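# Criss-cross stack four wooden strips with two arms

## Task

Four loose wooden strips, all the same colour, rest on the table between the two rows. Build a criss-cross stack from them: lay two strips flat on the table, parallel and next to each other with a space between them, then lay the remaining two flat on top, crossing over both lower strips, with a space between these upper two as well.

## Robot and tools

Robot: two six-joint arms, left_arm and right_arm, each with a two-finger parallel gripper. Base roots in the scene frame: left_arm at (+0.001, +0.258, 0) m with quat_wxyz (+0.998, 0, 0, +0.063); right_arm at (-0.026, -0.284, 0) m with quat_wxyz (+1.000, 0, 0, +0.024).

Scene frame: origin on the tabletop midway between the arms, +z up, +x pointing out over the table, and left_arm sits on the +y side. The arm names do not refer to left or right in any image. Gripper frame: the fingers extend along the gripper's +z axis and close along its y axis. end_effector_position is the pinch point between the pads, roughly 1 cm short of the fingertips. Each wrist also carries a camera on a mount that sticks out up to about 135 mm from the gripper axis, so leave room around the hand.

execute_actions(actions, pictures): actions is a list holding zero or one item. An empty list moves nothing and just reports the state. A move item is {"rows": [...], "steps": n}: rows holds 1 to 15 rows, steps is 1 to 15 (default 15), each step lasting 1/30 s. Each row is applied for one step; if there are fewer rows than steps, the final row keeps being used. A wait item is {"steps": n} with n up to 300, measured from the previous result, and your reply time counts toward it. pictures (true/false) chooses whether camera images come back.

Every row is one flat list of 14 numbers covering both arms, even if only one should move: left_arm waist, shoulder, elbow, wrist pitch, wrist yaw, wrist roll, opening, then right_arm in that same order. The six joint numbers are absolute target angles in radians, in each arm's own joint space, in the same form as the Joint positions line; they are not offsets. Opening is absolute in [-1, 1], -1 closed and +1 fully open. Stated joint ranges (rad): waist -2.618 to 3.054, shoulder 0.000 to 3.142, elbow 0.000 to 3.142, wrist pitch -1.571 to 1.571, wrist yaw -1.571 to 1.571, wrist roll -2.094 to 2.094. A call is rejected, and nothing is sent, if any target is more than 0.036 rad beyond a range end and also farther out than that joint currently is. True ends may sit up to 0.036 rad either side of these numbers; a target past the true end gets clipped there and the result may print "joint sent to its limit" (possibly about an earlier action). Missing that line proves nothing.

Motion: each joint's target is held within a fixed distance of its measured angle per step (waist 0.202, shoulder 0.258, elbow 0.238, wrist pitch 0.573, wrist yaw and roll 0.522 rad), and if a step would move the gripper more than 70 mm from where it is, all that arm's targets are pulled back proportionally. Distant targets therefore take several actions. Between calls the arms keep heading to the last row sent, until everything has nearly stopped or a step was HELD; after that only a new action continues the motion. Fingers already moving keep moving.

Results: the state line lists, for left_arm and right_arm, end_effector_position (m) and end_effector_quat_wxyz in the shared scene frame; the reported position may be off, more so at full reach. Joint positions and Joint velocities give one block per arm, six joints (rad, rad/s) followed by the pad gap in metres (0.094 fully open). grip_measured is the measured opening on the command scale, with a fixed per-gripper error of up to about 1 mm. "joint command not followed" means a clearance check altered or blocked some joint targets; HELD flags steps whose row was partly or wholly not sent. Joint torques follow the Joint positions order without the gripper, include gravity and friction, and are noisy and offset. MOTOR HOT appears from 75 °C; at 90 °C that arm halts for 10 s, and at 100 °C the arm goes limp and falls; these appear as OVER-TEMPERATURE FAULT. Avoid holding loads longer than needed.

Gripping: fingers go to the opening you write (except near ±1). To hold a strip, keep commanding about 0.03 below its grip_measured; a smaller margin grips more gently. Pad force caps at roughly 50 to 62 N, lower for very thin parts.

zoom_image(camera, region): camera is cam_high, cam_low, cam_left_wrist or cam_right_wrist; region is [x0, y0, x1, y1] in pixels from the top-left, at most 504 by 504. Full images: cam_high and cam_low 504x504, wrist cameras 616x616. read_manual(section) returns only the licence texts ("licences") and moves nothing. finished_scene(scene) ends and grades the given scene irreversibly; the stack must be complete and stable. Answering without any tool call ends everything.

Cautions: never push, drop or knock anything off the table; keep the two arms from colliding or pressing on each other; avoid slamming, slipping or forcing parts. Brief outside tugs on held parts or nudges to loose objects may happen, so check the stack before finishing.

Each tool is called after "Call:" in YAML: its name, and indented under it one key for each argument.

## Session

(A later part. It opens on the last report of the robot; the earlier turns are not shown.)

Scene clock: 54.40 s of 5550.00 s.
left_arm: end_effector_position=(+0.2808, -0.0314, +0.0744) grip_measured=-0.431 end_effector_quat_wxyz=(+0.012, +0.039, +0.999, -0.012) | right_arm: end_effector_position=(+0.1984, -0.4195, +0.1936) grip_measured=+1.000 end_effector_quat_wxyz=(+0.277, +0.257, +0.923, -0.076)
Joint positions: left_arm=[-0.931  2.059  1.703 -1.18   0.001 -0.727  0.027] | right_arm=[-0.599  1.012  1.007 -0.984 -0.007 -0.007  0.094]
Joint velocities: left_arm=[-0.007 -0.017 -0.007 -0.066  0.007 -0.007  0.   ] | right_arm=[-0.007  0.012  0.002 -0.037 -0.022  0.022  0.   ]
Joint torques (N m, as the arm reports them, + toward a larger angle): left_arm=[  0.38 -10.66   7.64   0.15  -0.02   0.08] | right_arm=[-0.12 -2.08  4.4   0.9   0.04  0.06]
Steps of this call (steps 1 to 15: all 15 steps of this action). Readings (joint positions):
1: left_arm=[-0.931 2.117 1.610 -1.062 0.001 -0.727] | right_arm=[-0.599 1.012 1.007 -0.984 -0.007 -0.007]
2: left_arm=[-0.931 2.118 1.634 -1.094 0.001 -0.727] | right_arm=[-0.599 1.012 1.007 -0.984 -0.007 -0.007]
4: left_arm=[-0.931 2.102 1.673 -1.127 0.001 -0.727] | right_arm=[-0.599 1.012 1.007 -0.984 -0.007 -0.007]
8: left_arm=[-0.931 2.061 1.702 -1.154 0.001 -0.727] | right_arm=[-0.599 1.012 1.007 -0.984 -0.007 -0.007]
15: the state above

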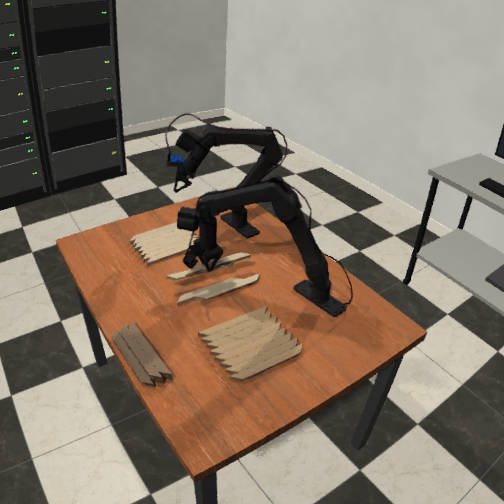

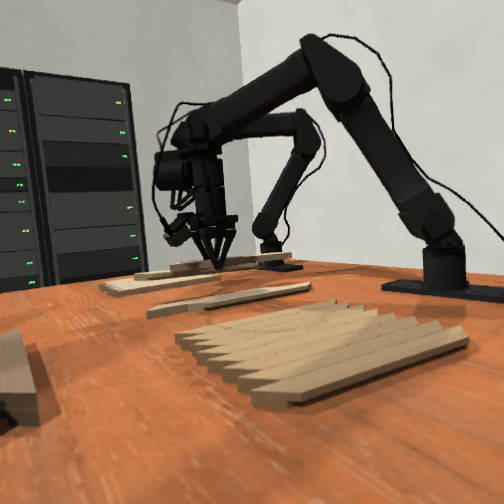

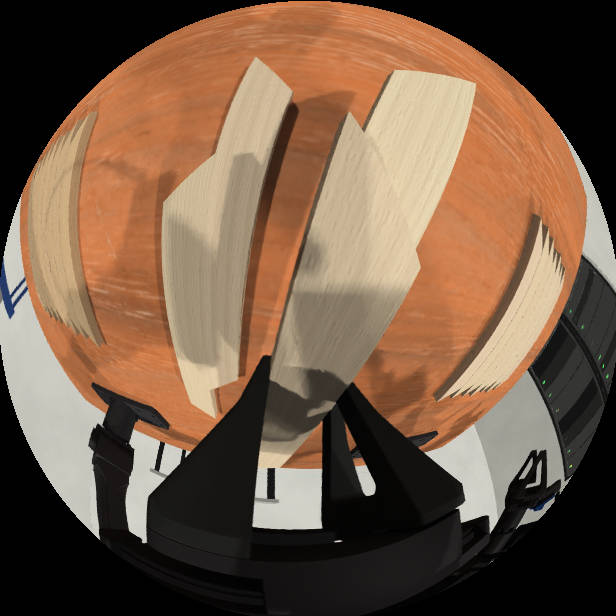

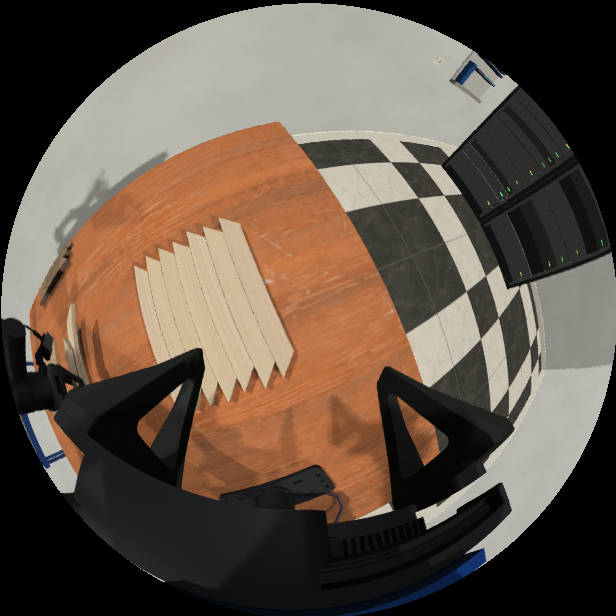

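Call:
execute_actions:
  actions:
    - {"rows":[[-0.925,2.08,1.62,-1.07,0,-0.72,-0.45,-0.6,1,1,-1,0,0,1]],"steps":12}
  pictures: false

Call:
execute_actions:
  actions:
    - {"rows":[[-0.925,2.11,1.58,-1.02,0,-0.72,-0.45,-0.6,1,1,-1,0,0,1]],"steps":12}
  pictures: false

Call:
execute_actions:
  actions:
    - {"rows":[[-0.925,2.11,1.58,-1.02,0,-0.72,-0.2,-0.6,1,1,-1,0,0,1]],"steps":8}
  pictures: false

Call:
execute_actions:
  actions:
    - {"rows":[[-0.925,2.11,1.632,-1.075,0,-0.72,-0.2,-0.6,1,1,-1,0,0,1]],"steps":12}
  pictures: false

Call:
execute_actions:
  actions:
    - {"rows":[[-0.925,2.11,1.632,-1.075,0,-0.72,-0.47,-0.6,1,1,-1,0,0,1]],"steps":10}
  pictures: false

Call:
execute_actions:
  actions:
    - {"rows":[[-0.925,2.05,1.72,-1.2,0,-0.72,-0.47,-0.6,1,1,-1,0,0,1]]}

Scene clock: 63.00 s of 5550.00 s.
left_arm: end_effector_position=(+0.2781, -0.0285, +0.0385) grip_measured=-0.431 end_effector_quat_wxyz=(+0.001, +0.039, +0.999, -0.001) | right_arm: end_effector_position=(+0.1984, -0.4195, +0.1936) grip_measured=+1.000 end_effector_quat_wxyz=(+0.277, +0.257, +0.923, -0.076)
Joint positions: left_arm=[-0.931  2.099  1.62  -1.089  0.001 -0.727  0.027] | right_arm=[-0.599  1.012  1.007 -0.984 -0.007 -0.007  0.094]
Joint velocities: left_arm=[-0.007  0.017 -0.002  0.125 -0.095 -0.037  0.001] | right_arm=[-0.017  0.002 -0.002  0.051 -0.022 -0.066  0.   ]
Joint torques (N m, as the arm reports them, + toward a larger angle): left_arm=[  0.39 -11.52   5.92   0.26  -0.02   0.08] | right_arm=[-0.13 -2.09  4.39  0.89  0.04  0.06]
Steps of this call (steps 1 to 15: the robot went on to your last target; steps 16 to 90: nothing new was sent; then 5.20 s passed at rest; steps 91 to 102: all 12 steps of this action). Readings (joint positions):
91: left_arm=[-0.931 2.058 1.689 -1.168 0.001 -0.727] | right_arm=[-0.599 1.012 1.007 -0.984 -0.007 -0.007]
92: left_arm=[-0.931 2.057 1.672 -1.146 0.001 -0.727] | right_arm=[-0.599 1.012 1.007 -0.984 -0.007 -0.007]
94: left_arm=[-0.931 2.069 1.642 -1.121 0.001 -0.727] | right_arm=[-0.599 1.012 1.007 -0.984 -0.007 -0.007]
98: left_arm=[-0.931 2.097 1.621 -1.101 0.001 -0.727] | right_arm=[-0.599 1.012 1.007 -0.984 -0.007 -0.007]
102: the state above

Scene clock: 63.40 s of 5550.00 s.
left_arm: end_effector_position=(+0.2788, -0.0292, +0.0248) grip_measured=-0.431 end_effector_quat_wxyz=(+0.002, +0.039, +0.999, -0.002) | right_arm: end_effector_position=(+0.1984, -0.4195, +0.1936) grip_measured=+1.000 end_effector_quat_wxyz=(+0.277, +0.257, +0.923, -0.076)
Joint positions: left_arm=[-0.931  2.114  1.587 -1.038  0.001 -0.727  0.027] | right_arm=[-0.599  1.012  1.007 -0.984 -0.007 -0.007  0.094]
Joint velocities: left_arm=[-0.007 -0.007  0.002 -0.051 -0.066 -0.066  0.   ] | right_arm=[-0.012  0.022 -0.002 -0.022  0.022 -0.022  0.   ]
Joint torques (N m, as the arm reports them, + toward a larger angle): left_arm=[  0.37 -10.57   5.19   0.43  -0.03   0.08] | right_arm=[-0.13 -2.08  4.39  0.89  0.04  0.06]
Steps of this call (steps 1 to 12: all 12 steps of this action). Readings (joint positions):
1: left_arm=[-0.931 2.099 1.614 -1.078 0.001 -0.727] | right_arm=[-0.599 1.012 1.007 -0.984 -0.007 -0.007]
2: left_arm=[-0.931 2.100 1.606 -1.066 0.001 -0.727] | right_arm=[-0.599 1.012 1.007 -0.984 -0.007 -0.007]
4: left_arm=[-0.931 2.106 1.594 -1.053 0.001 -0.727] | right_arm=[-0.599 1.012 1.007 -0.984 -0.007 -0.007]
8: left_arm=[-0.931 2.114 1.587 -1.041 0.001 -0.727] | right_arm=[-0.599 1.012 1.007 -0.984 -0.007 -0.007]
12: the state above

Scene clock: 63.67 s of 5550.00 s.
left_arm: end_effector_position=(+0.2797, -0.0303, +0.0249) grip_measured=-0.203 end_effector_quat_wxyz=(+0.004, +0.039, +0.999, -0.005) | right_arm: end_effector_position=(+0.1984, -0.4195, +0.1936) grip_measured=+1.000 end_effector_quat_wxyz=(+0.277, +0.257, +0.923, -0.076)
Joint positions: left_arm=[-0.931  2.114  1.587 -1.032  0.002 -0.727  0.037] | right_arm=[-0.599  1.012  1.007 -0.984 -0.007 -0.007  0.094]
Joint velocities: left_arm=[ 0.022 -0.012  0.002 -0.022  0.022 -0.037  0.   ] | right_arm=[ 0.017 -0.012 -0.002  0.007 -0.022  0.022  0.   ]
Joint torques (N m, as the arm reports them, + toward a larger angle): left_arm=[  0.37 -10.55   5.24   0.38  -0.02   0.08] | right_arm=[-0.13 -2.09  4.4   0.9   0.04  0.06]
Steps of this call (steps 1 to 8: all 8 steps of this action). Readings (joint positions):
1: left_arm=[-0.931 2.114 1.587 -1.038 0.002 -0.727] | right_arm=[-0.599 1.012 1.007 -0.984 -0.007 -0.007]
2: left_arm=[-0.931 2.114 1.587 -1.036 0.002 -0.727] | right_arm=[-0.599 1.012 1.007 -0.984 -0.007 -0.007]
4: left_arm=[-0.931 2.114 1.587 -1.034 0.002 -0.727] | right_arm=[-0.599 1.012 1.007 -0.984 -0.007 -0.007]
8: the state above

Scene clock: 64.07 s of 5550.00 s.
left_arm: end_effector_position=(+0.2798, -0.0304, +0.0296) grip_measured=-0.203 end_effector_quat_wxyz=(+0.001, +0.039, +0.999, -0.003) | right_arm: end_effector_position=(+0.1984, -0.4195, +0.1936) grip_measured=+1.000 end_effector_quat_wxyz=(+0.277, +0.257, +0.923, -0.076)
Joint positions: left_arm=[-0.931  2.115  1.609 -1.059  0.002 -0.727  0.037] | right_arm=[-0.599  1.012  1.007 -0.984 -0.007 -0.007  0.094]
Joint velocities: left_arm=[-0.002 -0.007  0.002 -0.037  0.066  0.022 -0.001] | right_arm=[-0.012  0.002  0.002 -0.051  0.022  0.022  0.   ]
Joint torques (N m, as the arm reports them, + toward a larger angle): left_arm=[  0.37 -10.62   8.02   0.07  -0.03   0.08] | right_arm=[-0.11 -2.09  4.39  0.89  0.04  0.06]
Steps of this call (steps 1 to 12: all 12 steps of this action). Readings (joint positions):
1: left_arm=[-0.931 2.114 1.591 -1.037 0.002 -0.727] | right_arm=[-0.599 1.012 1.007 -0.984 -0.007 -0.007]
2: left_arm=[-0.931 2.115 1.596 -1.043 0.002 -0.727] | right_arm=[-0.599 1.012 1.007 -0.984 -0.007 -0.007]
4: left_arm=[-0.931 2.115 1.604 -1.050 0.002 -0.727] | right_arm=[-0.599 1.012 1.007 -0.984 -0.007 -0.007]
8: left_arm=[-0.931 2.115 1.609 -1.054 0.002 -0.727] | right_arm=[-0.599 1.012 1.007 -0.984 -0.007 -0.007]
12: the state above

Scene clock: 64.40 s of 5550.00 s.
left_arm: end_effector_position=(+0.2796, -0.0301, +0.0296) grip_measured=-0.444 end_effector_quat_wxyz=(+0.001, +0.039, +0.999, -0.002) | right_arm: end_effector_position=(+0.1984, -0.4195, +0.1936) grip_measured=+1.000 end_effector_quat_wxyz=(+0.277, +0.257, +0.923, -0.076)
Joint positions: left_arm=[-0.931  2.115  1.609 -1.06   0.001 -0.727  0.026] | right_arm=[-0.599  1.012  1.007 -0.984 -0.007 -0.007  0.094]
Joint velocities: left_arm=[ 0.007 -0.007 -0.007  0.051 -0.037 -0.007  0.001] | right_arm=[-0.002  0.007  0.002  0.007 -0.037 -0.037  0.   ]
Joint torques (N m, as the arm reports them, + toward a larger angle): left_arm=[  0.4  -10.64   8.03   0.07  -0.03   0.08] | right_arm=[-0.12 -2.08  4.41  0.89  0.04  0.06]
Steps of this call (steps 1 to 10: all 10 steps of this action). Readings (joint positions):
1: left_arm=[-0.931 2.115 1.609 -1.059 0.002 -0.727] | right_arm=[-0.599 1.012 1.007 -0.984 -0.007 -0.007]
2: left_arm=[-0.931 2.115 1.609 -1.060 0.001 -0.727] | right_arm=[-0.599 1.012 1.007 -0.984 -0.007 -0.007]
4: left_arm=[-0.931 2.115 1.609 -1.060 0.001 -0.727] | right_arm=[-0.599 1.012 1.007 -0.984 -0.007 -0.007]
8: left_arm=[-0.931 2.115 1.609 -1.060 0.001 -0.727] | right_arm=[-0.599 1.012 1.007 -0.984 -0.007 -0.007]
10: the state above

Scene clock: 64.90 s of 5550.00 s.
left_arm: end_effector_position=(+0.2811, -0.0317, +0.0753) grip_measured=-0.444 end_effector_quat_wxyz=(+0.013, +0.039, +0.999, -0.014) | right_arm: end_effector_position=(+0.1984, -0.4195, +0.1936) grip_measured=+1.000 end_effector_quat_wxyz=(+0.277, +0.257, +0.923, -0.076)
Joint positions: left_arm=[-0.931  2.057  1.704 -1.18   0.002 -0.727  0.026] | right_arm=[-0.599  1.012  1.007 -0.984 -0.007 -0.007  0.094]
Joint velocities: left_arm=[-0.007 -0.002 -0.017 -0.007  0.007  0.051 -0.   ] | right_arm=[-0.002 -0.002 -0.002  0.022 -0.051  0.007  0.   ]
Joint torques (N m, as the arm reports them, + toward a larger angle): left_arm=[  0.39 -10.5    7.65   0.14  -0.01   0.08] | right_arm=[-0.12 -2.09  4.41  0.89  0.04  0.06]
Steps of this call (steps 1 to 15: all 15 steps of this action). Readings (joint positions):
1: left_arm=[-0.931 2.115 1.624 -1.082 0.001 -0.727] | right_arm=[-0.599 1.012 1.007 -0.984 -0.007 -0.007]
2: left_arm=[-0.931 2.115 1.644 -1.108 0.002 -0.727] | right_arm=[-0.599 1.012 1.007 -0.984 -0.007 -0.007]
4: left_arm=[-0.931 2.098 1.677 -1.135 0.002 -0.727] | right_arm=[-0.599 1.012 1.007 -0.984 -0.007 -0.007]
8: left_arm=[-0.931 2.060 1.702 -1.159 0.002 -0.727] | right_arm=[-0.599 1.012 1.007 -0.984 -0.007 -0.007]
15: the state above

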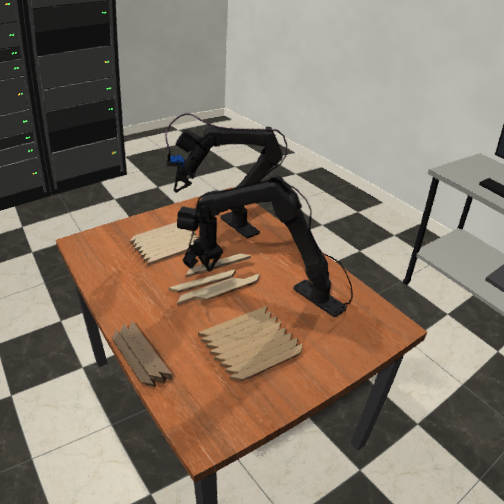

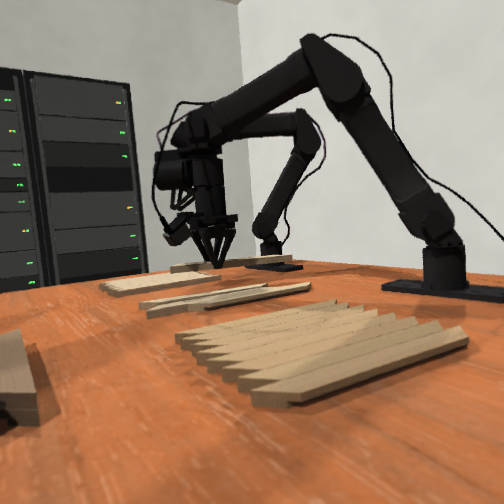

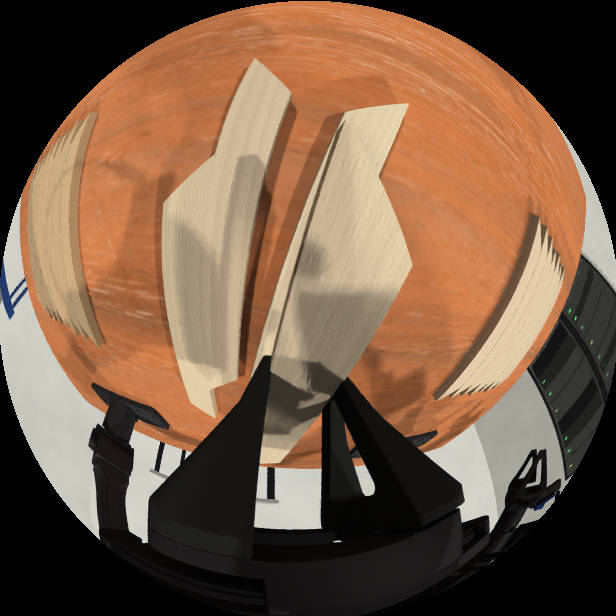

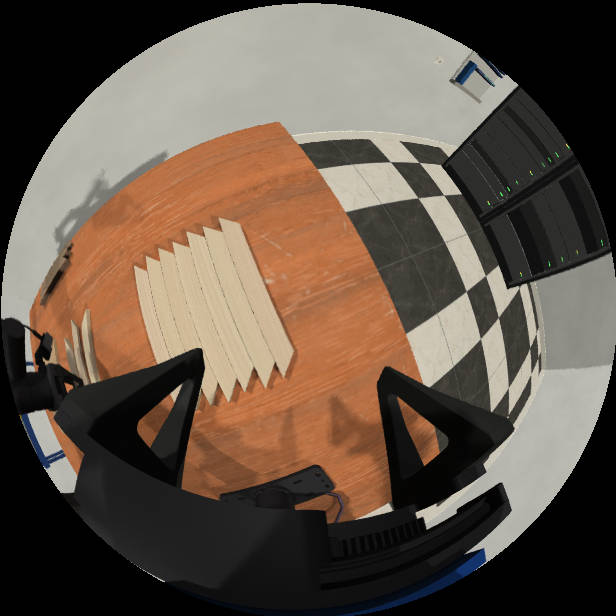

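Call:
execute_actions:
  actions:
    - {"rows":[[-0.86,2.18,1.93,-1.3,0,0.3,-0.47,-0.6,1,1,-1,0,0,1]]}
  pictures: false

Call:
execute_actions:
  actions:
    - {"rows":[[-0.8,2.33,2.13,-1.33,0,0.97,-0.47,-0.6,1,1,-1,0,0,1]]}
  pictures: false

Call:
execute_actions:
  actions:
    - {"rows":[[-0.8,2.35,2.045,-1.24,0,0.97,-0.47,-0.6,1,1,-1,0,0,1]]}

Scene clock: 68.70 s of 5550.00 s.
left_arm: end_effector_position=(+0.3196, -0.0246, +0.0761) grip_measured=-0.444 end_effector_quat_wxyz=(+0.004, +0.462, +0.887, -0.001) | right_arm: end_effector_position=(+0.1984, -0.4195, +0.1936) grip_measured=+1.000 end_effector_quat_wxyz=(+0.277, +0.257, +0.923, -0.076)
Joint positions: left_arm=[-0.855  2.184  1.905 -1.283  0.     0.231  0.026] | right_arm=[-0.599  1.012  1.007 -0.984 -0.007 -0.007  0.094]
Joint velocities: left_arm=[ 0.012  0.007 -0.002  0.037  0.037  0.359  0.   ] | right_arm=[ 0.002  0.007 -0.002  0.022 -0.007 -0.007  0.   ]
Joint torques (N m, as the arm reports them, + toward a larger angle): left_arm=[ -0.38 -11.31   8.41   0.11  -0.01   0.11] | right_arm=[-0.13 -2.08  4.4   0.89  0.04  0.06]
Steps of this call (steps 1 to 15: the robot went on to your last target; steps 16 to 99: nothing new was sent; steps 100 to 114: all 15 steps of this action). Readings (joint positions):
100: left_arm=[-0.920 2.088 1.754 -1.225 0.001 -0.645] | right_arm=[-0.599 1.012 1.007 -0.984 -0.007 -0.007]
101: left_arm=[-0.911 2.122 1.816 -1.254 0.004 -0.545] | right_arm=[-0.599 1.012 1.007 -0.984 -0.007 -0.007]
103: left_arm=[-0.886 2.165 1.890 -1.249 0.004 -0.347] | right_arm=[-0.599 1.012 1.007 -0.984 -0.007 -0.007]
107: left_arm=[-0.853 2.183 1.905 -1.262 0.001 0.009] | right_arm=[-0.599 1.012 1.007 -0.984 -0.007 -0.007]
114: the state above

Scene clock: 69.20 s of 5550.00 s.
left_arm: end_effector_position=(+0.3629, -0.0263, +0.0587) grip_measured=-0.444 end_effector_quat_wxyz=(+0.007, +0.717, +0.697, +0.001) | right_arm: end_effector_position=(+0.1984, -0.4195, +0.1936) grip_measured=+1.000 end_effector_quat_wxyz=(+0.277, +0.257, +0.923, -0.076)
Joint positions: left_arm=[-0.795  2.346  2.105 -1.315 -0.001  0.93   0.026] | right_arm=[-0.599  1.012  1.007 -0.984 -0.007 -0.007  0.094]
Joint velocities: left_arm=[-0.007 -0.002 -0.002 -0.051  0.022  0.183  0.001] | right_arm=[ 0.002 -0.002 -0.007  0.022 -0.037  0.007  0.   ]
Joint torques (N m, as the arm reports them, + toward a larger angle): left_arm=[ -0.36 -13.14   8.38   0.11   0.     0.13] | right_arm=[-0.13 -2.07  4.4   0.9   0.04  0.06]
Steps of this call (steps 1 to 15: all 15 steps of this action). Readings (joint positions):
1: left_arm=[-0.850 2.210 1.952 -1.318 0.002 0.316] | right_arm=[-0.599 1.012 1.007 -0.984 -0.007 -0.007]
2: left_arm=[-0.844 2.249 2.019 -1.335 0.003 0.416] | right_arm=[-0.599 1.012 1.007 -0.984 -0.007 -0.007]
4: left_arm=[-0.825 2.302 2.093 -1.309 0.004 0.604] | right_arm=[-0.599 1.012 1.007 -0.984 -0.007 -0.007]
8: left_arm=[-0.796 2.340 2.105 -1.309 0.000 0.815] | right_arm=[-0.599 1.012 1.007 -0.984 -0.007 -0.007]
15: the state above

Scene clock: 69.70 s of 5550.00 s.
left_arm: end_effector_position=(+0.3631, -0.0265, +0.0380) grip_measured=-0.444 end_effector_quat_wxyz=(+0.003, +0.726, +0.687, +0.001) | right_arm: end_effector_position=(+0.1984, -0.4195, +0.1936) grip_measured=+1.000 end_effector_quat_wxyz=(+0.277, +0.257, +0.923, -0.076)
Joint positions: left_arm=[-0.795  2.361  2.05  -1.253 -0.001  0.958  0.026] | right_arm=[-0.599  1.012  1.007 -0.984 -0.007 -0.007  0.094]
Joint velocities: left_arm=[ 0.012 -0.002 -0.007 -0.007  0.007  0.007 -0.001] | right_arm=[-0.007  0.002 -0.012  0.007  0.022 -0.051  0.   ]
Joint torques (N m, as the arm reports them, + toward a larger angle): left_arm=[ -0.35 -12.96   5.61   0.36   0.     0.11] | right_arm=[-0.13 -2.08  4.4   0.9   0.04  0.06]
Steps of this call (steps 1 to 15: all 15 steps of this action). Readings (joint positions):
1: left_arm=[-0.795 2.345 2.095 -1.304 -0.001 0.935] | right_arm=[-0.599 1.012 1.007 -0.984 -0.007 -0.007]
2: left_arm=[-0.795 2.343 2.083 -1.292 -0.001 0.940] | right_arm=[-0.599 1.012 1.007 -0.984 -0.007 -0.007]
4: left_arm=[-0.795 2.348 2.064 -1.276 -0.001 0.947] | right_arm=[-0.599 1.012 1.007 -0.984 -0.007 -0.007]
8: left_arm=[-0.795 2.361 2.050 -1.263 -0.001 0.954] | right_arm=[-0.599 1.012 1.007 -0.984 -0.007 -0.007]
15: the state above

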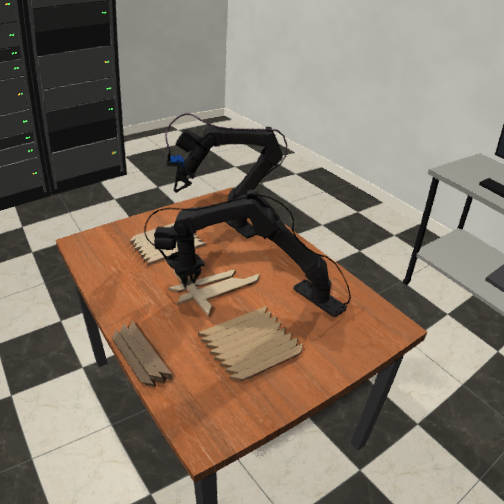

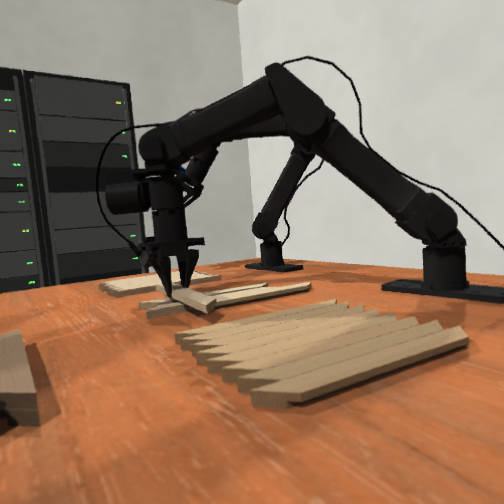

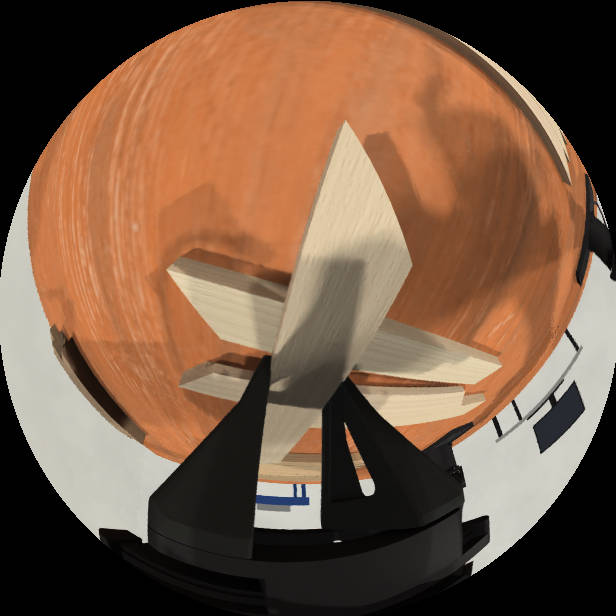

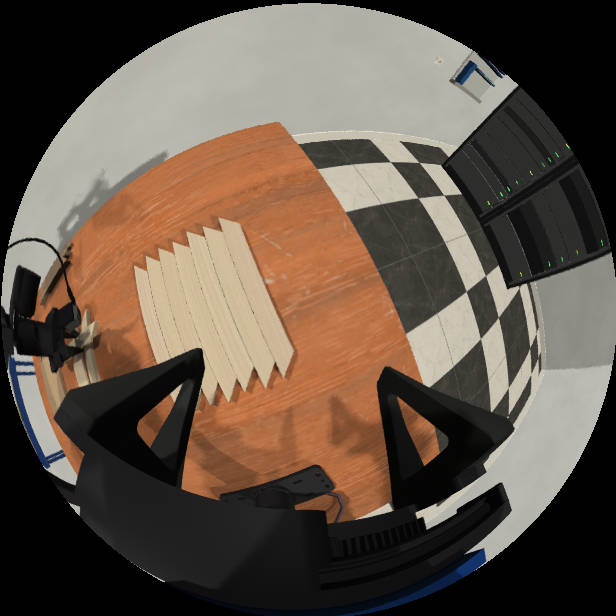

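Call:
execute_actions:
  actions:
    - {"rows":[[-0.83,2.35,2.045,-1.22,0,0.95,-0.47,-0.6,1,1,-1,0,0,1]],"steps":10}
  pictures: false

Call:
execute_actions:
  actions:
    - {"rows":[[-0.83,2.37,2.025,-1.21,0,0.95,-0.47,-0.6,1,1,-1,0,0,1]],"steps":10}
  pictures: false

Call:
execute_actions:
  actions:
    - {"rows":[[-0.83,2.37,2.025,-1.21,0,0.95,-0.1,-0.6,1,1,-1,0,0,1]],"steps":8}
  pictures: false

Call:
execute_actions:
  actions:
    - {"rows":[[-0.83,2.28,2.13,-1.4,0,0.95,-0.1,-0.6,1,1,-1,0,0,1]],"steps":12}
  pictures: false

Call:
execute_actions:
  actions:
    - {"rows":[[-0.9,1.85,1.6,-1.3,0,0,-0.1,-0.6,1,1,-1,0,0,1]]}
  pictures: false

Call:
execute_actions:
  actions:
    - {"rows":[[-1.026,1.6,1.06,-1.0,0,-0.8,-0.1,-0.6,1,1,-1,0,0,1]]}
  pictures: false

Call:
execute_actions:
  actions:
    - {"steps":12}

Scene clock: 75.87 s of 5550.00 s.
left_arm: end_effector_position=(+0.3569, -0.0423, +0.0381) grip_measured=-0.444 end_effector_quat_wxyz=(+0.013, +0.739, +0.674, +0.003) | right_arm: end_effector_position=(+0.1984, -0.4195, +0.1936) grip_measured=+1.000 end_effector_quat_wxyz=(+0.277, +0.257, +0.923, -0.076)
Joint positions: left_arm=[-0.831  2.361  2.05  -1.232 -0.002  0.959  0.026] | right_arm=[-0.599  1.012  1.007 -0.984 -0.007 -0.007  0.094]
Joint velocities: left_arm=[ 0.012 -0.002 -0.007  0.051  0.051  0.051  0.   ] | right_arm=[-0.022  0.022  0.002  0.051  0.007 -0.037  0.   ]
Joint torques (N m, as the arm reports them, + toward a larger angle): left_arm=[  0.03 -12.93   5.7    0.4    0.01  -0.09] | right_arm=[-0.13 -2.07  4.4   0.9   0.04  0.06]
Steps of this call (steps 1 to 15: the robot went on to your last target; steps 16 to 90: nothing new was sent; then 2.83 s passed at rest; steps 91 to 100: all 10 steps of this action). Readings (joint positions):
91: left_arm=[-0.797 2.361 2.050 -1.249 -0.001 0.959] | right_arm=[-0.599 1.012 1.007 -0.984 -0.007 -0.007]
92: left_arm=[-0.800 2.361 2.050 -1.246 -0.002 0.959] | right_arm=[-0.599 1.012 1.007 -0.984 -0.007 -0.007]
94: left_arm=[-0.812 2.361 2.050 -1.239 -0.002 0.959] | right_arm=[-0.599 1.012 1.007 -0.984 -0.007 -0.007]
98: left_arm=[-0.829 2.361 2.050 -1.234 -0.002 0.959] | right_arm=[-0.599 1.012 1.007 -0.984 -0.007 -0.007]
100: the state above

Scene clock: 76.20 s of 5550.00 s.
left_arm: end_effector_position=(+0.3555, -0.0409, +0.0313) grip_measured=-0.444 end_effector_quat_wxyz=(+0.008, +0.739, +0.674, +0.002) | right_arm: end_effector_position=(+0.1984, -0.4195, +0.1936) grip_measured=+1.000 end_effector_quat_wxyz=(+0.277, +0.257, +0.923, -0.076)
Joint positions: left_arm=[-0.831  2.369  2.036 -1.222 -0.003  0.959  0.026] | right_arm=[-0.599  1.012  1.007 -0.984 -0.007 -0.007  0.094]
Joint velocities: left_arm=[-0.002 -0.002 -0.017  0.022 -0.007  0.007  0.   ] | right_arm=[-0.002 -0.017  0.007  0.007  0.007  0.037  0.   ]
Joint torques (N m, as the arm reports them, + toward a larger angle): left_arm=[  0.02 -12.12   5.15   0.39   0.02  -0.1 ] | right_arm=[-0.11 -2.08  4.39  0.89  0.04  0.06]
Steps of this call (steps 1 to 10: all 10 steps of this action). Readings (joint positions):
1: left_arm=[-0.831 2.361 2.047 -1.230 -0.002 0.959] | right_arm=[-0.599 1.012 1.007 -0.984 -0.007 -0.007]
2: left_arm=[-0.831 2.361 2.044 -1.227 -0.002 0.959] | right_arm=[-0.599 1.012 1.007 -0.984 -0.007 -0.007]
4: left_arm=[-0.831 2.365 2.039 -1.225 -0.002 0.959] | right_arm=[-0.599 1.012 1.007 -0.984 -0.007 -0.007]
8: left_arm=[-0.831 2.369 2.036 -1.223 -0.003 0.959] | right_arm=[-0.599 1.012 1.007 -0.984 -0.007 -0.007]
10: the state above

Scene clock: 76.47 s of 5550.00 s.
left_arm: end_effector_position=(+0.3554, -0.0415, +0.0313) grip_measured=-0.103 end_effector_quat_wxyz=(+0.008, +0.739, +0.674, +0.001) | right_arm: end_effector_position=(+0.1984, -0.4195, +0.1936) grip_measured=+1.000 end_effector_quat_wxyz=(+0.277, +0.257, +0.923, -0.076)
Joint positions: left_arm=[-0.831  2.369  2.036 -1.221 -0.     0.959  0.042] | right_arm=[-0.599  1.012  1.007 -0.984 -0.007 -0.007  0.094]
Joint velocities: left_arm=[-0.002  0.007 -0.012  0.037 -0.051 -0.022 -0.002] | right_arm=[-0.002  0.017 -0.002  0.007 -0.007  0.022  0.   ]
Joint torques (N m, as the arm reports them, + toward a larger angle): left_arm=[  0.01 -12.11   5.18   0.39   0.    -0.1 ] | right_arm=[-0.12 -2.07  4.39  0.9   0.04  0.06]
Steps of this call (steps 1 to 8: all 8 steps of this action). Readings (joint positions):
1: left_arm=[-0.831 2.369 2.036 -1.222 -0.003 0.959] | right_arm=[-0.599 1.012 1.007 -0.984 -0.007 -0.007]
2: left_arm=[-0.831 2.369 2.036 -1.222 -0.002 0.959] | right_arm=[-0.599 1.012 1.007 -0.984 -0.007 -0.007]
4: left_arm=[-0.831 2.369 2.036 -1.222 -0.001 0.959] | right_arm=[-0.599 1.012 1.007 -0.984 -0.007 -0.007]
8: the state above

Scene clock: 76.87 s of 5550.00 s.
left_arm: end_effector_position=(+0.3456, -0.0332, +0.0899) grip_measured=-0.103 end_effector_quat_wxyz=(+0.016, +0.739, +0.674, +0.002) | right_arm: end_effector_position=(+0.1984, -0.4195, +0.1936) grip_measured=+1.000 end_effector_quat_wxyz=(+0.277, +0.257, +0.923, -0.076)
Joint positions: left_arm=[-0.831  2.28   2.116 -1.374 -0.     0.958  0.042] | right_arm=[-0.599  1.012  1.007 -0.984 -0.007 -0.007  0.094]
Joint velocities: left_arm=[-0.017  0.066 -0.002 -0.154  0.066 -0.037  0.001] | right_arm=[-0.002  0.002 -0.002  0.007 -0.051 -0.007  0.   ]
Joint torques (N m, as the arm reports them, + toward a larger angle): left_arm=[  0.02 -11.83   7.48   0.18   0.    -0.1 ] | right_arm=[-0.13 -2.08  4.38  0.89  0.04  0.06]
Steps of this call (steps 1 to 12: all 12 steps of this action). Readings (joint positions):
1: left_arm=[-0.831 2.366 2.049 -1.243 -0.000 0.958] | right_arm=[-0.599 1.012 1.007 -0.984 -0.007 -0.007]
2: left_arm=[-0.831 2.364 2.063 -1.275 -0.000 0.958] | right_arm=[-0.599 1.012 1.007 -0.984 -0.007 -0.007]
4: left_arm=[-0.831 2.340 2.086 -1.318 -0.000 0.958] | right_arm=[-0.599 1.012 1.007 -0.984 -0.007 -0.007]
8: left_arm=[-0.831 2.289 2.112 -1.358 -0.000 0.958] | right_arm=[-0.599 1.012 1.007 -0.984 -0.007 -0.007]
12: the state above

Scene clock: 77.37 s of 5550.00 s.
left_arm: end_effector_position=(+0.2492, +0.0138, +0.1259) grip_measured=-0.102 end_effector_quat_wxyz=(+0.009, +0.408, +0.913, -0.004) | right_arm: end_effector_position=(+0.1984, -0.4195, +0.1936) grip_measured=+1.000 end_effector_quat_wxyz=(+0.277, +0.257, +0.923, -0.076)
Joint positions: left_arm=[-0.907  1.845  1.611 -1.318  0.001  0.061  0.042] | right_arm=[-0.599  1.012  1.007 -0.984 -0.007 -0.007  0.094]
Joint velocities: left_arm=[ 0.017  0.081 -0.042  0.007 -0.051 -0.359 -0.   ] | right_arm=[ 0.002 -0.022  0.002  0.037  0.037 -0.037  0.   ]
Joint torques (N m, as the arm reports them, + toward a larger angle): left_arm=[ 0.42 -8.46  5.44  0.41 -0.01 -0.12] | right_arm=[-0.13 -2.09  4.4   0.89  0.04  0.06]
Steps of this call (steps 1 to 15: all 15 steps of this action). Readings (joint positions):
1: left_arm=[-0.836 2.245 2.056 -1.334 -0.003 0.875] | right_arm=[-0.599 1.012 1.007 -0.984 -0.007 -0.007]
2: left_arm=[-0.845 2.186 1.958 -1.305 -0.005 0.774] | right_arm=[-0.599 1.012 1.007 -0.984 -0.007 -0.007]
4: left_arm=[-0.874 2.043 1.770 -1.298 -0.005 0.577] | right_arm=[-0.599 1.012 1.007 -0.984 -0.007 -0.007]
8: left_arm=[-0.910 1.849 1.622 -1.337 0.001 0.251] | right_arm=[-0.599 1.012 1.007 -0.984 -0.007 -0.007]
15: the state above

Scene clock: 77.87 s of 5550.00 s.
left_arm: end_effector_position=(+0.1645, +0.0491, +0.0541) grip_measured=-0.102 end_effector_quat_wxyz=(-0.010, +0.078, +0.997, +0.005) | right_arm: end_effector_position=(+0.1984, -0.4195, +0.1936) grip_measured=+1.000 end_effector_quat_wxyz=(+0.277, +0.257, +0.923, -0.076)
Joint positions: left_arm=[-1.033  1.615  1.052 -1.03   0.007 -0.75   0.042] | right_arm=[-0.599  1.012  1.007 -0.984 -0.007 -0.007  0.094]
Joint velocities: left_arm=[ 0.007 -0.022  0.007  0.139  0.037 -0.286 -0.001] | right_arm=[ 0.002 -0.012  0.002 -0.007 -0.037 -0.007  0.   ]
Joint torques (N m, as the arm reports them, + toward a larger angle): left_arm=[ 0.44 -7.04  6.48  0.32 -0.08 -0.12] | right_arm=[-0.12 -2.08  4.4   0.89  0.04  0.06]
Steps of this call (steps 1 to 15: all 15 steps of this action). Readings (joint positions):
1: left_arm=[-0.918 1.812 1.555 -1.247 -0.005 -0.025] | right_arm=[-0.599 1.012 1.007 -0.984 -0.007 -0.007]
2: left_arm=[-0.940 1.757 1.465 -1.173 -0.009 -0.125] | right_arm=[-0.599 1.012 1.007 -0.984 -0.007 -0.007]
4: left_arm=[-1.003 1.646 1.297 -1.106 -0.004 -0.323] | right_arm=[-0.599 1.012 1.007 -0.984 -0.007 -0.007]
8: left_arm=[-1.037 1.593 1.078 -1.075 0.007 -0.598] | right_arm=[-0.599 1.012 1.007 -0.984 -0.007 -0.007]
15: the state above

Scene clock: 78.27 s of 5550.00 s.
left_arm: end_effector_position=(+0.1673, +0.0455, +0.0541) grip_measured=-0.102 end_effector_quat_wxyz=(-0.004, +0.060, +0.998, -0.001) | right_arm: end_effector_position=(+0.1984, -0.4195, +0.1936) grip_measured=+1.000 end_effector_quat_wxyz=(+0.277, +0.257, +0.923, -0.076)
Joint positions: left_arm=[-1.033  1.615  1.052 -1.011  0.007 -0.786  0.042] | right_arm=[-0.599  1.012  1.007 -0.984 -0.007 -0.007  0.094]
Joint velocities: left_arm=[-0.017 -0.002 -0.012 -0.022  0.022 -0.051 -0.001] | right_arm=[-0.007  0.017  0.012 -0.022  0.022  0.007  0.   ]
Joint torques (N m, as the arm reports them, + toward a larger angle): left_arm=[ 0.44 -7.02  6.51  0.34 -0.07 -0.11] | right_arm=[-0.12 -2.07  4.39  0.89  0.04  0.06]
Steps of this call (steps 1 to 12: the robot went on to your last target). Readings (joint positions):
1: left_arm=[-1.033 1.615 1.052 -1.025 0.007 -0.757] | right_arm=[-0.599 1.012 1.007 -0.984 -0.007 -0.007]
2: left_arm=[-1.033 1.615 1.052 -1.022 0.007 -0.764] | right_arm=[-0.599 1.012 1.007 -0.984 -0.007 -0.007]
4: left_arm=[-1.033 1.615 1.052 -1.017 0.007 -0.773] | right_arm=[-0.599 1.012 1.007 -0.984 -0.007 -0.007]
8: left_arm=[-1.033 1.615 1.052 -1.013 0.007 -0.783] | right_arm=[-0.599 1.012 1.007 -0.984 -0.007 -0.007]
12: the state above

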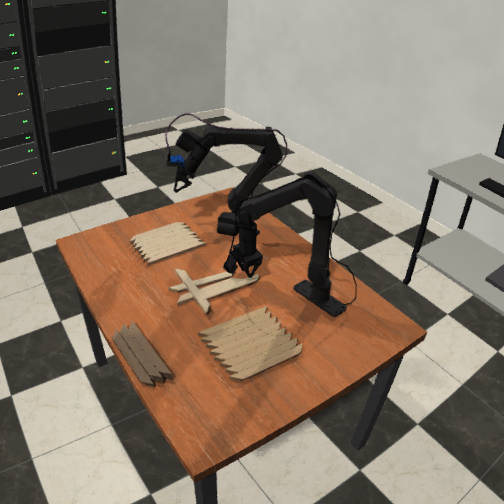

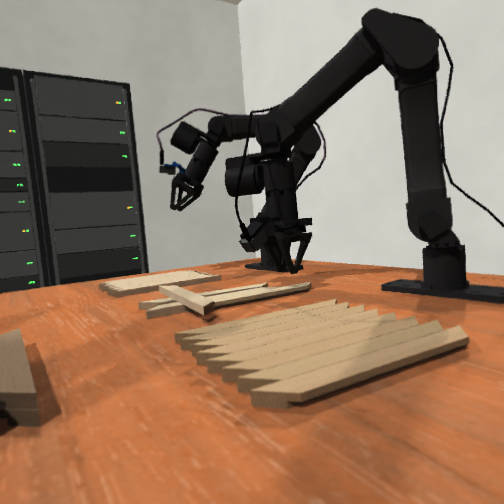

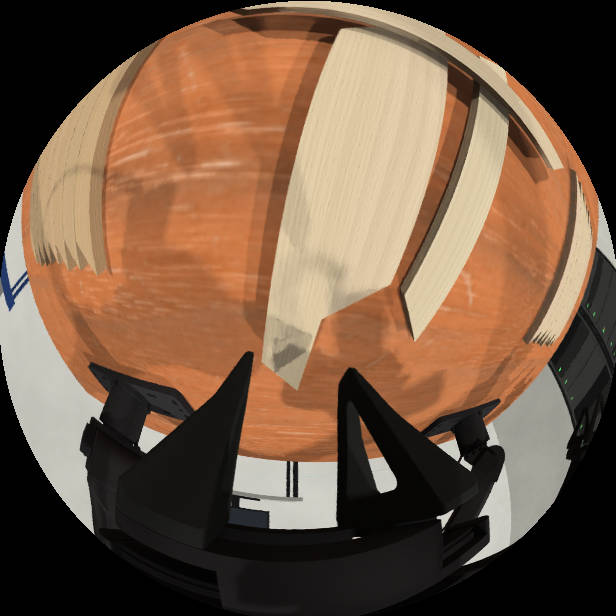

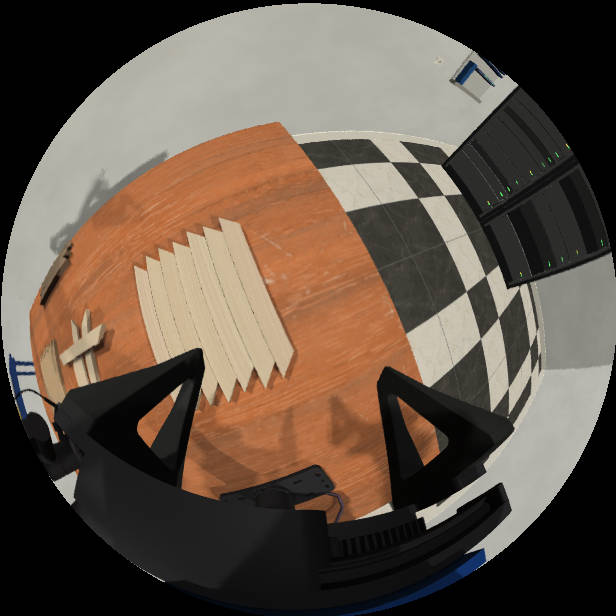

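Call:
execute_actions:
  actions:
    - {"rows":[[-1.012,1.66,0.955,-0.85,0,-0.8,-0.05,-0.6,1,1,-1,0,0,1]]}
  pictures: false

Call:
execute_actions:
  actions:
    - {"rows":[[-1.012,1.66,0.955,-0.85,0,-0.8,-0.46,-0.6,1,1,-1,0,0,1]]}

Scene clock: 81.87 s of 5550.00 s.
left_arm: end_effector_position=(+0.1695, +0.0490, +0.0185) grip_measured=-0.053 end_effector_quat_wxyz=(-0.005, +0.051, +0.999, +0.000) | right_arm: end_effector_position=(+0.1984, -0.4195, +0.1936) grip_measured=+1.000 end_effector_quat_wxyz=(+0.277, +0.257, +0.923, -0.076)
Joint positions: left_arm=[-1.018  1.668  0.957 -0.866  0.007 -0.789  0.045] | right_arm=[-0.599  1.012  1.007 -0.984 -0.007 -0.007  0.094]
Joint velocities: left_arm=[-0.002  0.007 -0.017 -0.037  0.037  0.007  0.   ] | right_arm=[-0.002  0.027 -0.017 -0.007 -0.037  0.022  0.   ]
Joint torques (N m, as the arm reports them, + toward a larger angle): left_arm=[ 0.42 -6.77  5.33  0.33 -0.08 -0.12] | right_arm=[-0.1  -2.09  4.4   0.89  0.04  0.06]
Steps of this call (steps 1 to 30: the robot went on to your last target; steps 31 to 90: nothing new was sent; then 0.10 s passed at rest; steps 91 to 105: all 15 steps of this action). Readings (joint positions):
91: left_arm=[-1.031 1.616 1.038 -0.986 0.007 -0.789] | right_arm=[-0.599 1.012 1.007 -0.984 -0.007 -0.007]
92: left_arm=[-1.028 1.619 1.017 -0.953 0.007 -0.789] | right_arm=[-0.599 1.012 1.007 -0.984 -0.007 -0.007]
94: left_arm=[-1.021 1.642 0.981 -0.918 0.007 -0.789] | right_arm=[-0.599 1.012 1.007 -0.984 -0.007 -0.007]
98: left_arm=[-1.018 1.668 0.957 -0.893 0.007 -0.789] | right_arm=[-0.599 1.012 1.007 -0.984 -0.007 -0.007]
105: the state above

Scene clock: 82.37 s of 5550.00 s.
left_arm: end_effector_position=(+0.1699, +0.0485, +0.0185) grip_measured=-0.441 end_effector_quat_wxyz=(-0.004, +0.050, +0.999, -0.001) | right_arm: end_effector_position=(+0.1984, -0.4195, +0.1936) grip_measured=+1.000 end_effector_quat_wxyz=(+0.277, +0.257, +0.923, -0.076)
Joint positions: left_arm=[-1.018  1.668  0.957 -0.864  0.007 -0.791  0.026] | right_arm=[-0.599  1.012  1.007 -0.984 -0.007 -0.007  0.094]
Joint velocities: left_arm=[-0.007 -0.007 -0.002 -0.037 -0.037  0.007 -0.001] | right_arm=[-0.007  0.007  0.017 -0.022 -0.051  0.037  0.   ]
Joint torques (N m, as the arm reports them, + toward a larger angle): left_arm=[ 0.41 -6.77  5.29  0.39 -0.07 -0.11] | right_arm=[-0.12 -2.08  4.39  0.89  0.04  0.06]
Steps of this call (steps 1 to 15: all 15 steps of this action). Readings (joint positions):
1: left_arm=[-1.018 1.668 0.957 -0.865 0.007 -0.789] | right_arm=[-0.599 1.012 1.007 -0.984 -0.007 -0.007]
2: left_arm=[-1.018 1.668 0.957 -0.864 0.007 -0.789] | right_arm=[-0.599 1.012 1.007 -0.984 -0.007 -0.007]
4: left_arm=[-1.018 1.668 0.957 -0.864 0.007 -0.791] | right_arm=[-0.599 1.012 1.007 -0.984 -0.007 -0.007]
8: left_arm=[-1.018 1.668 0.957 -0.864 0.007 -0.791] | right_arm=[-0.599 1.012 1.007 -0.984 -0.007 -0.007]
15: the state above

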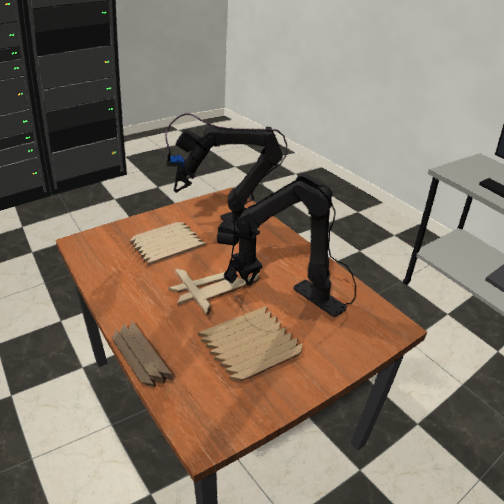

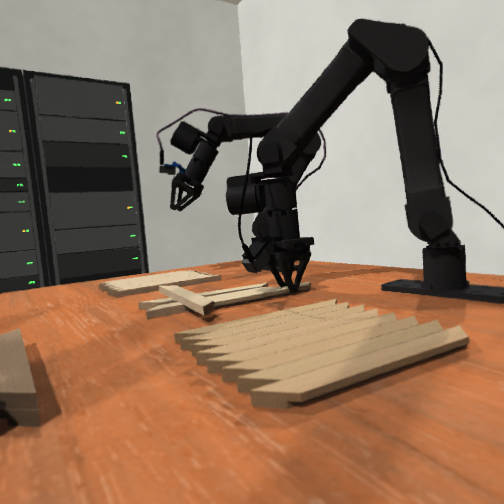

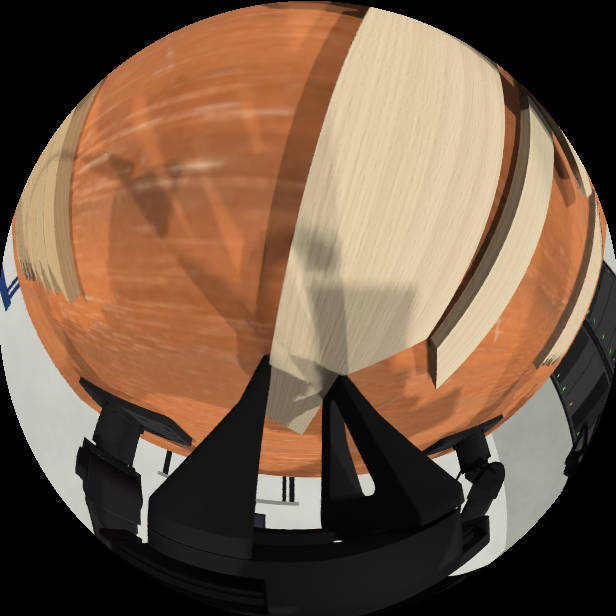

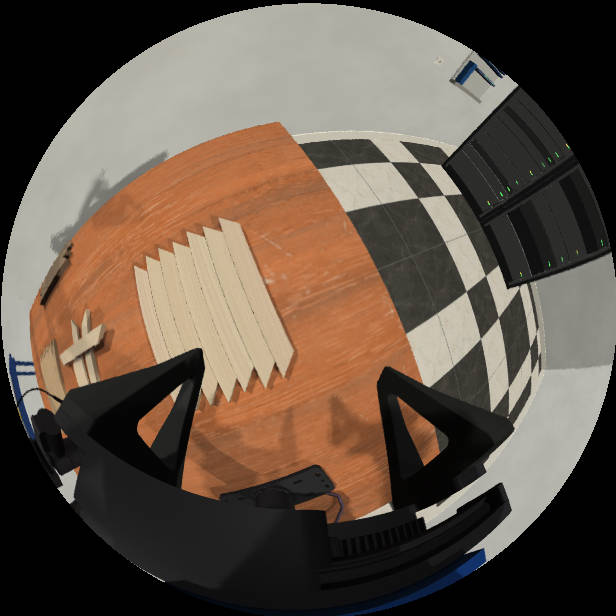

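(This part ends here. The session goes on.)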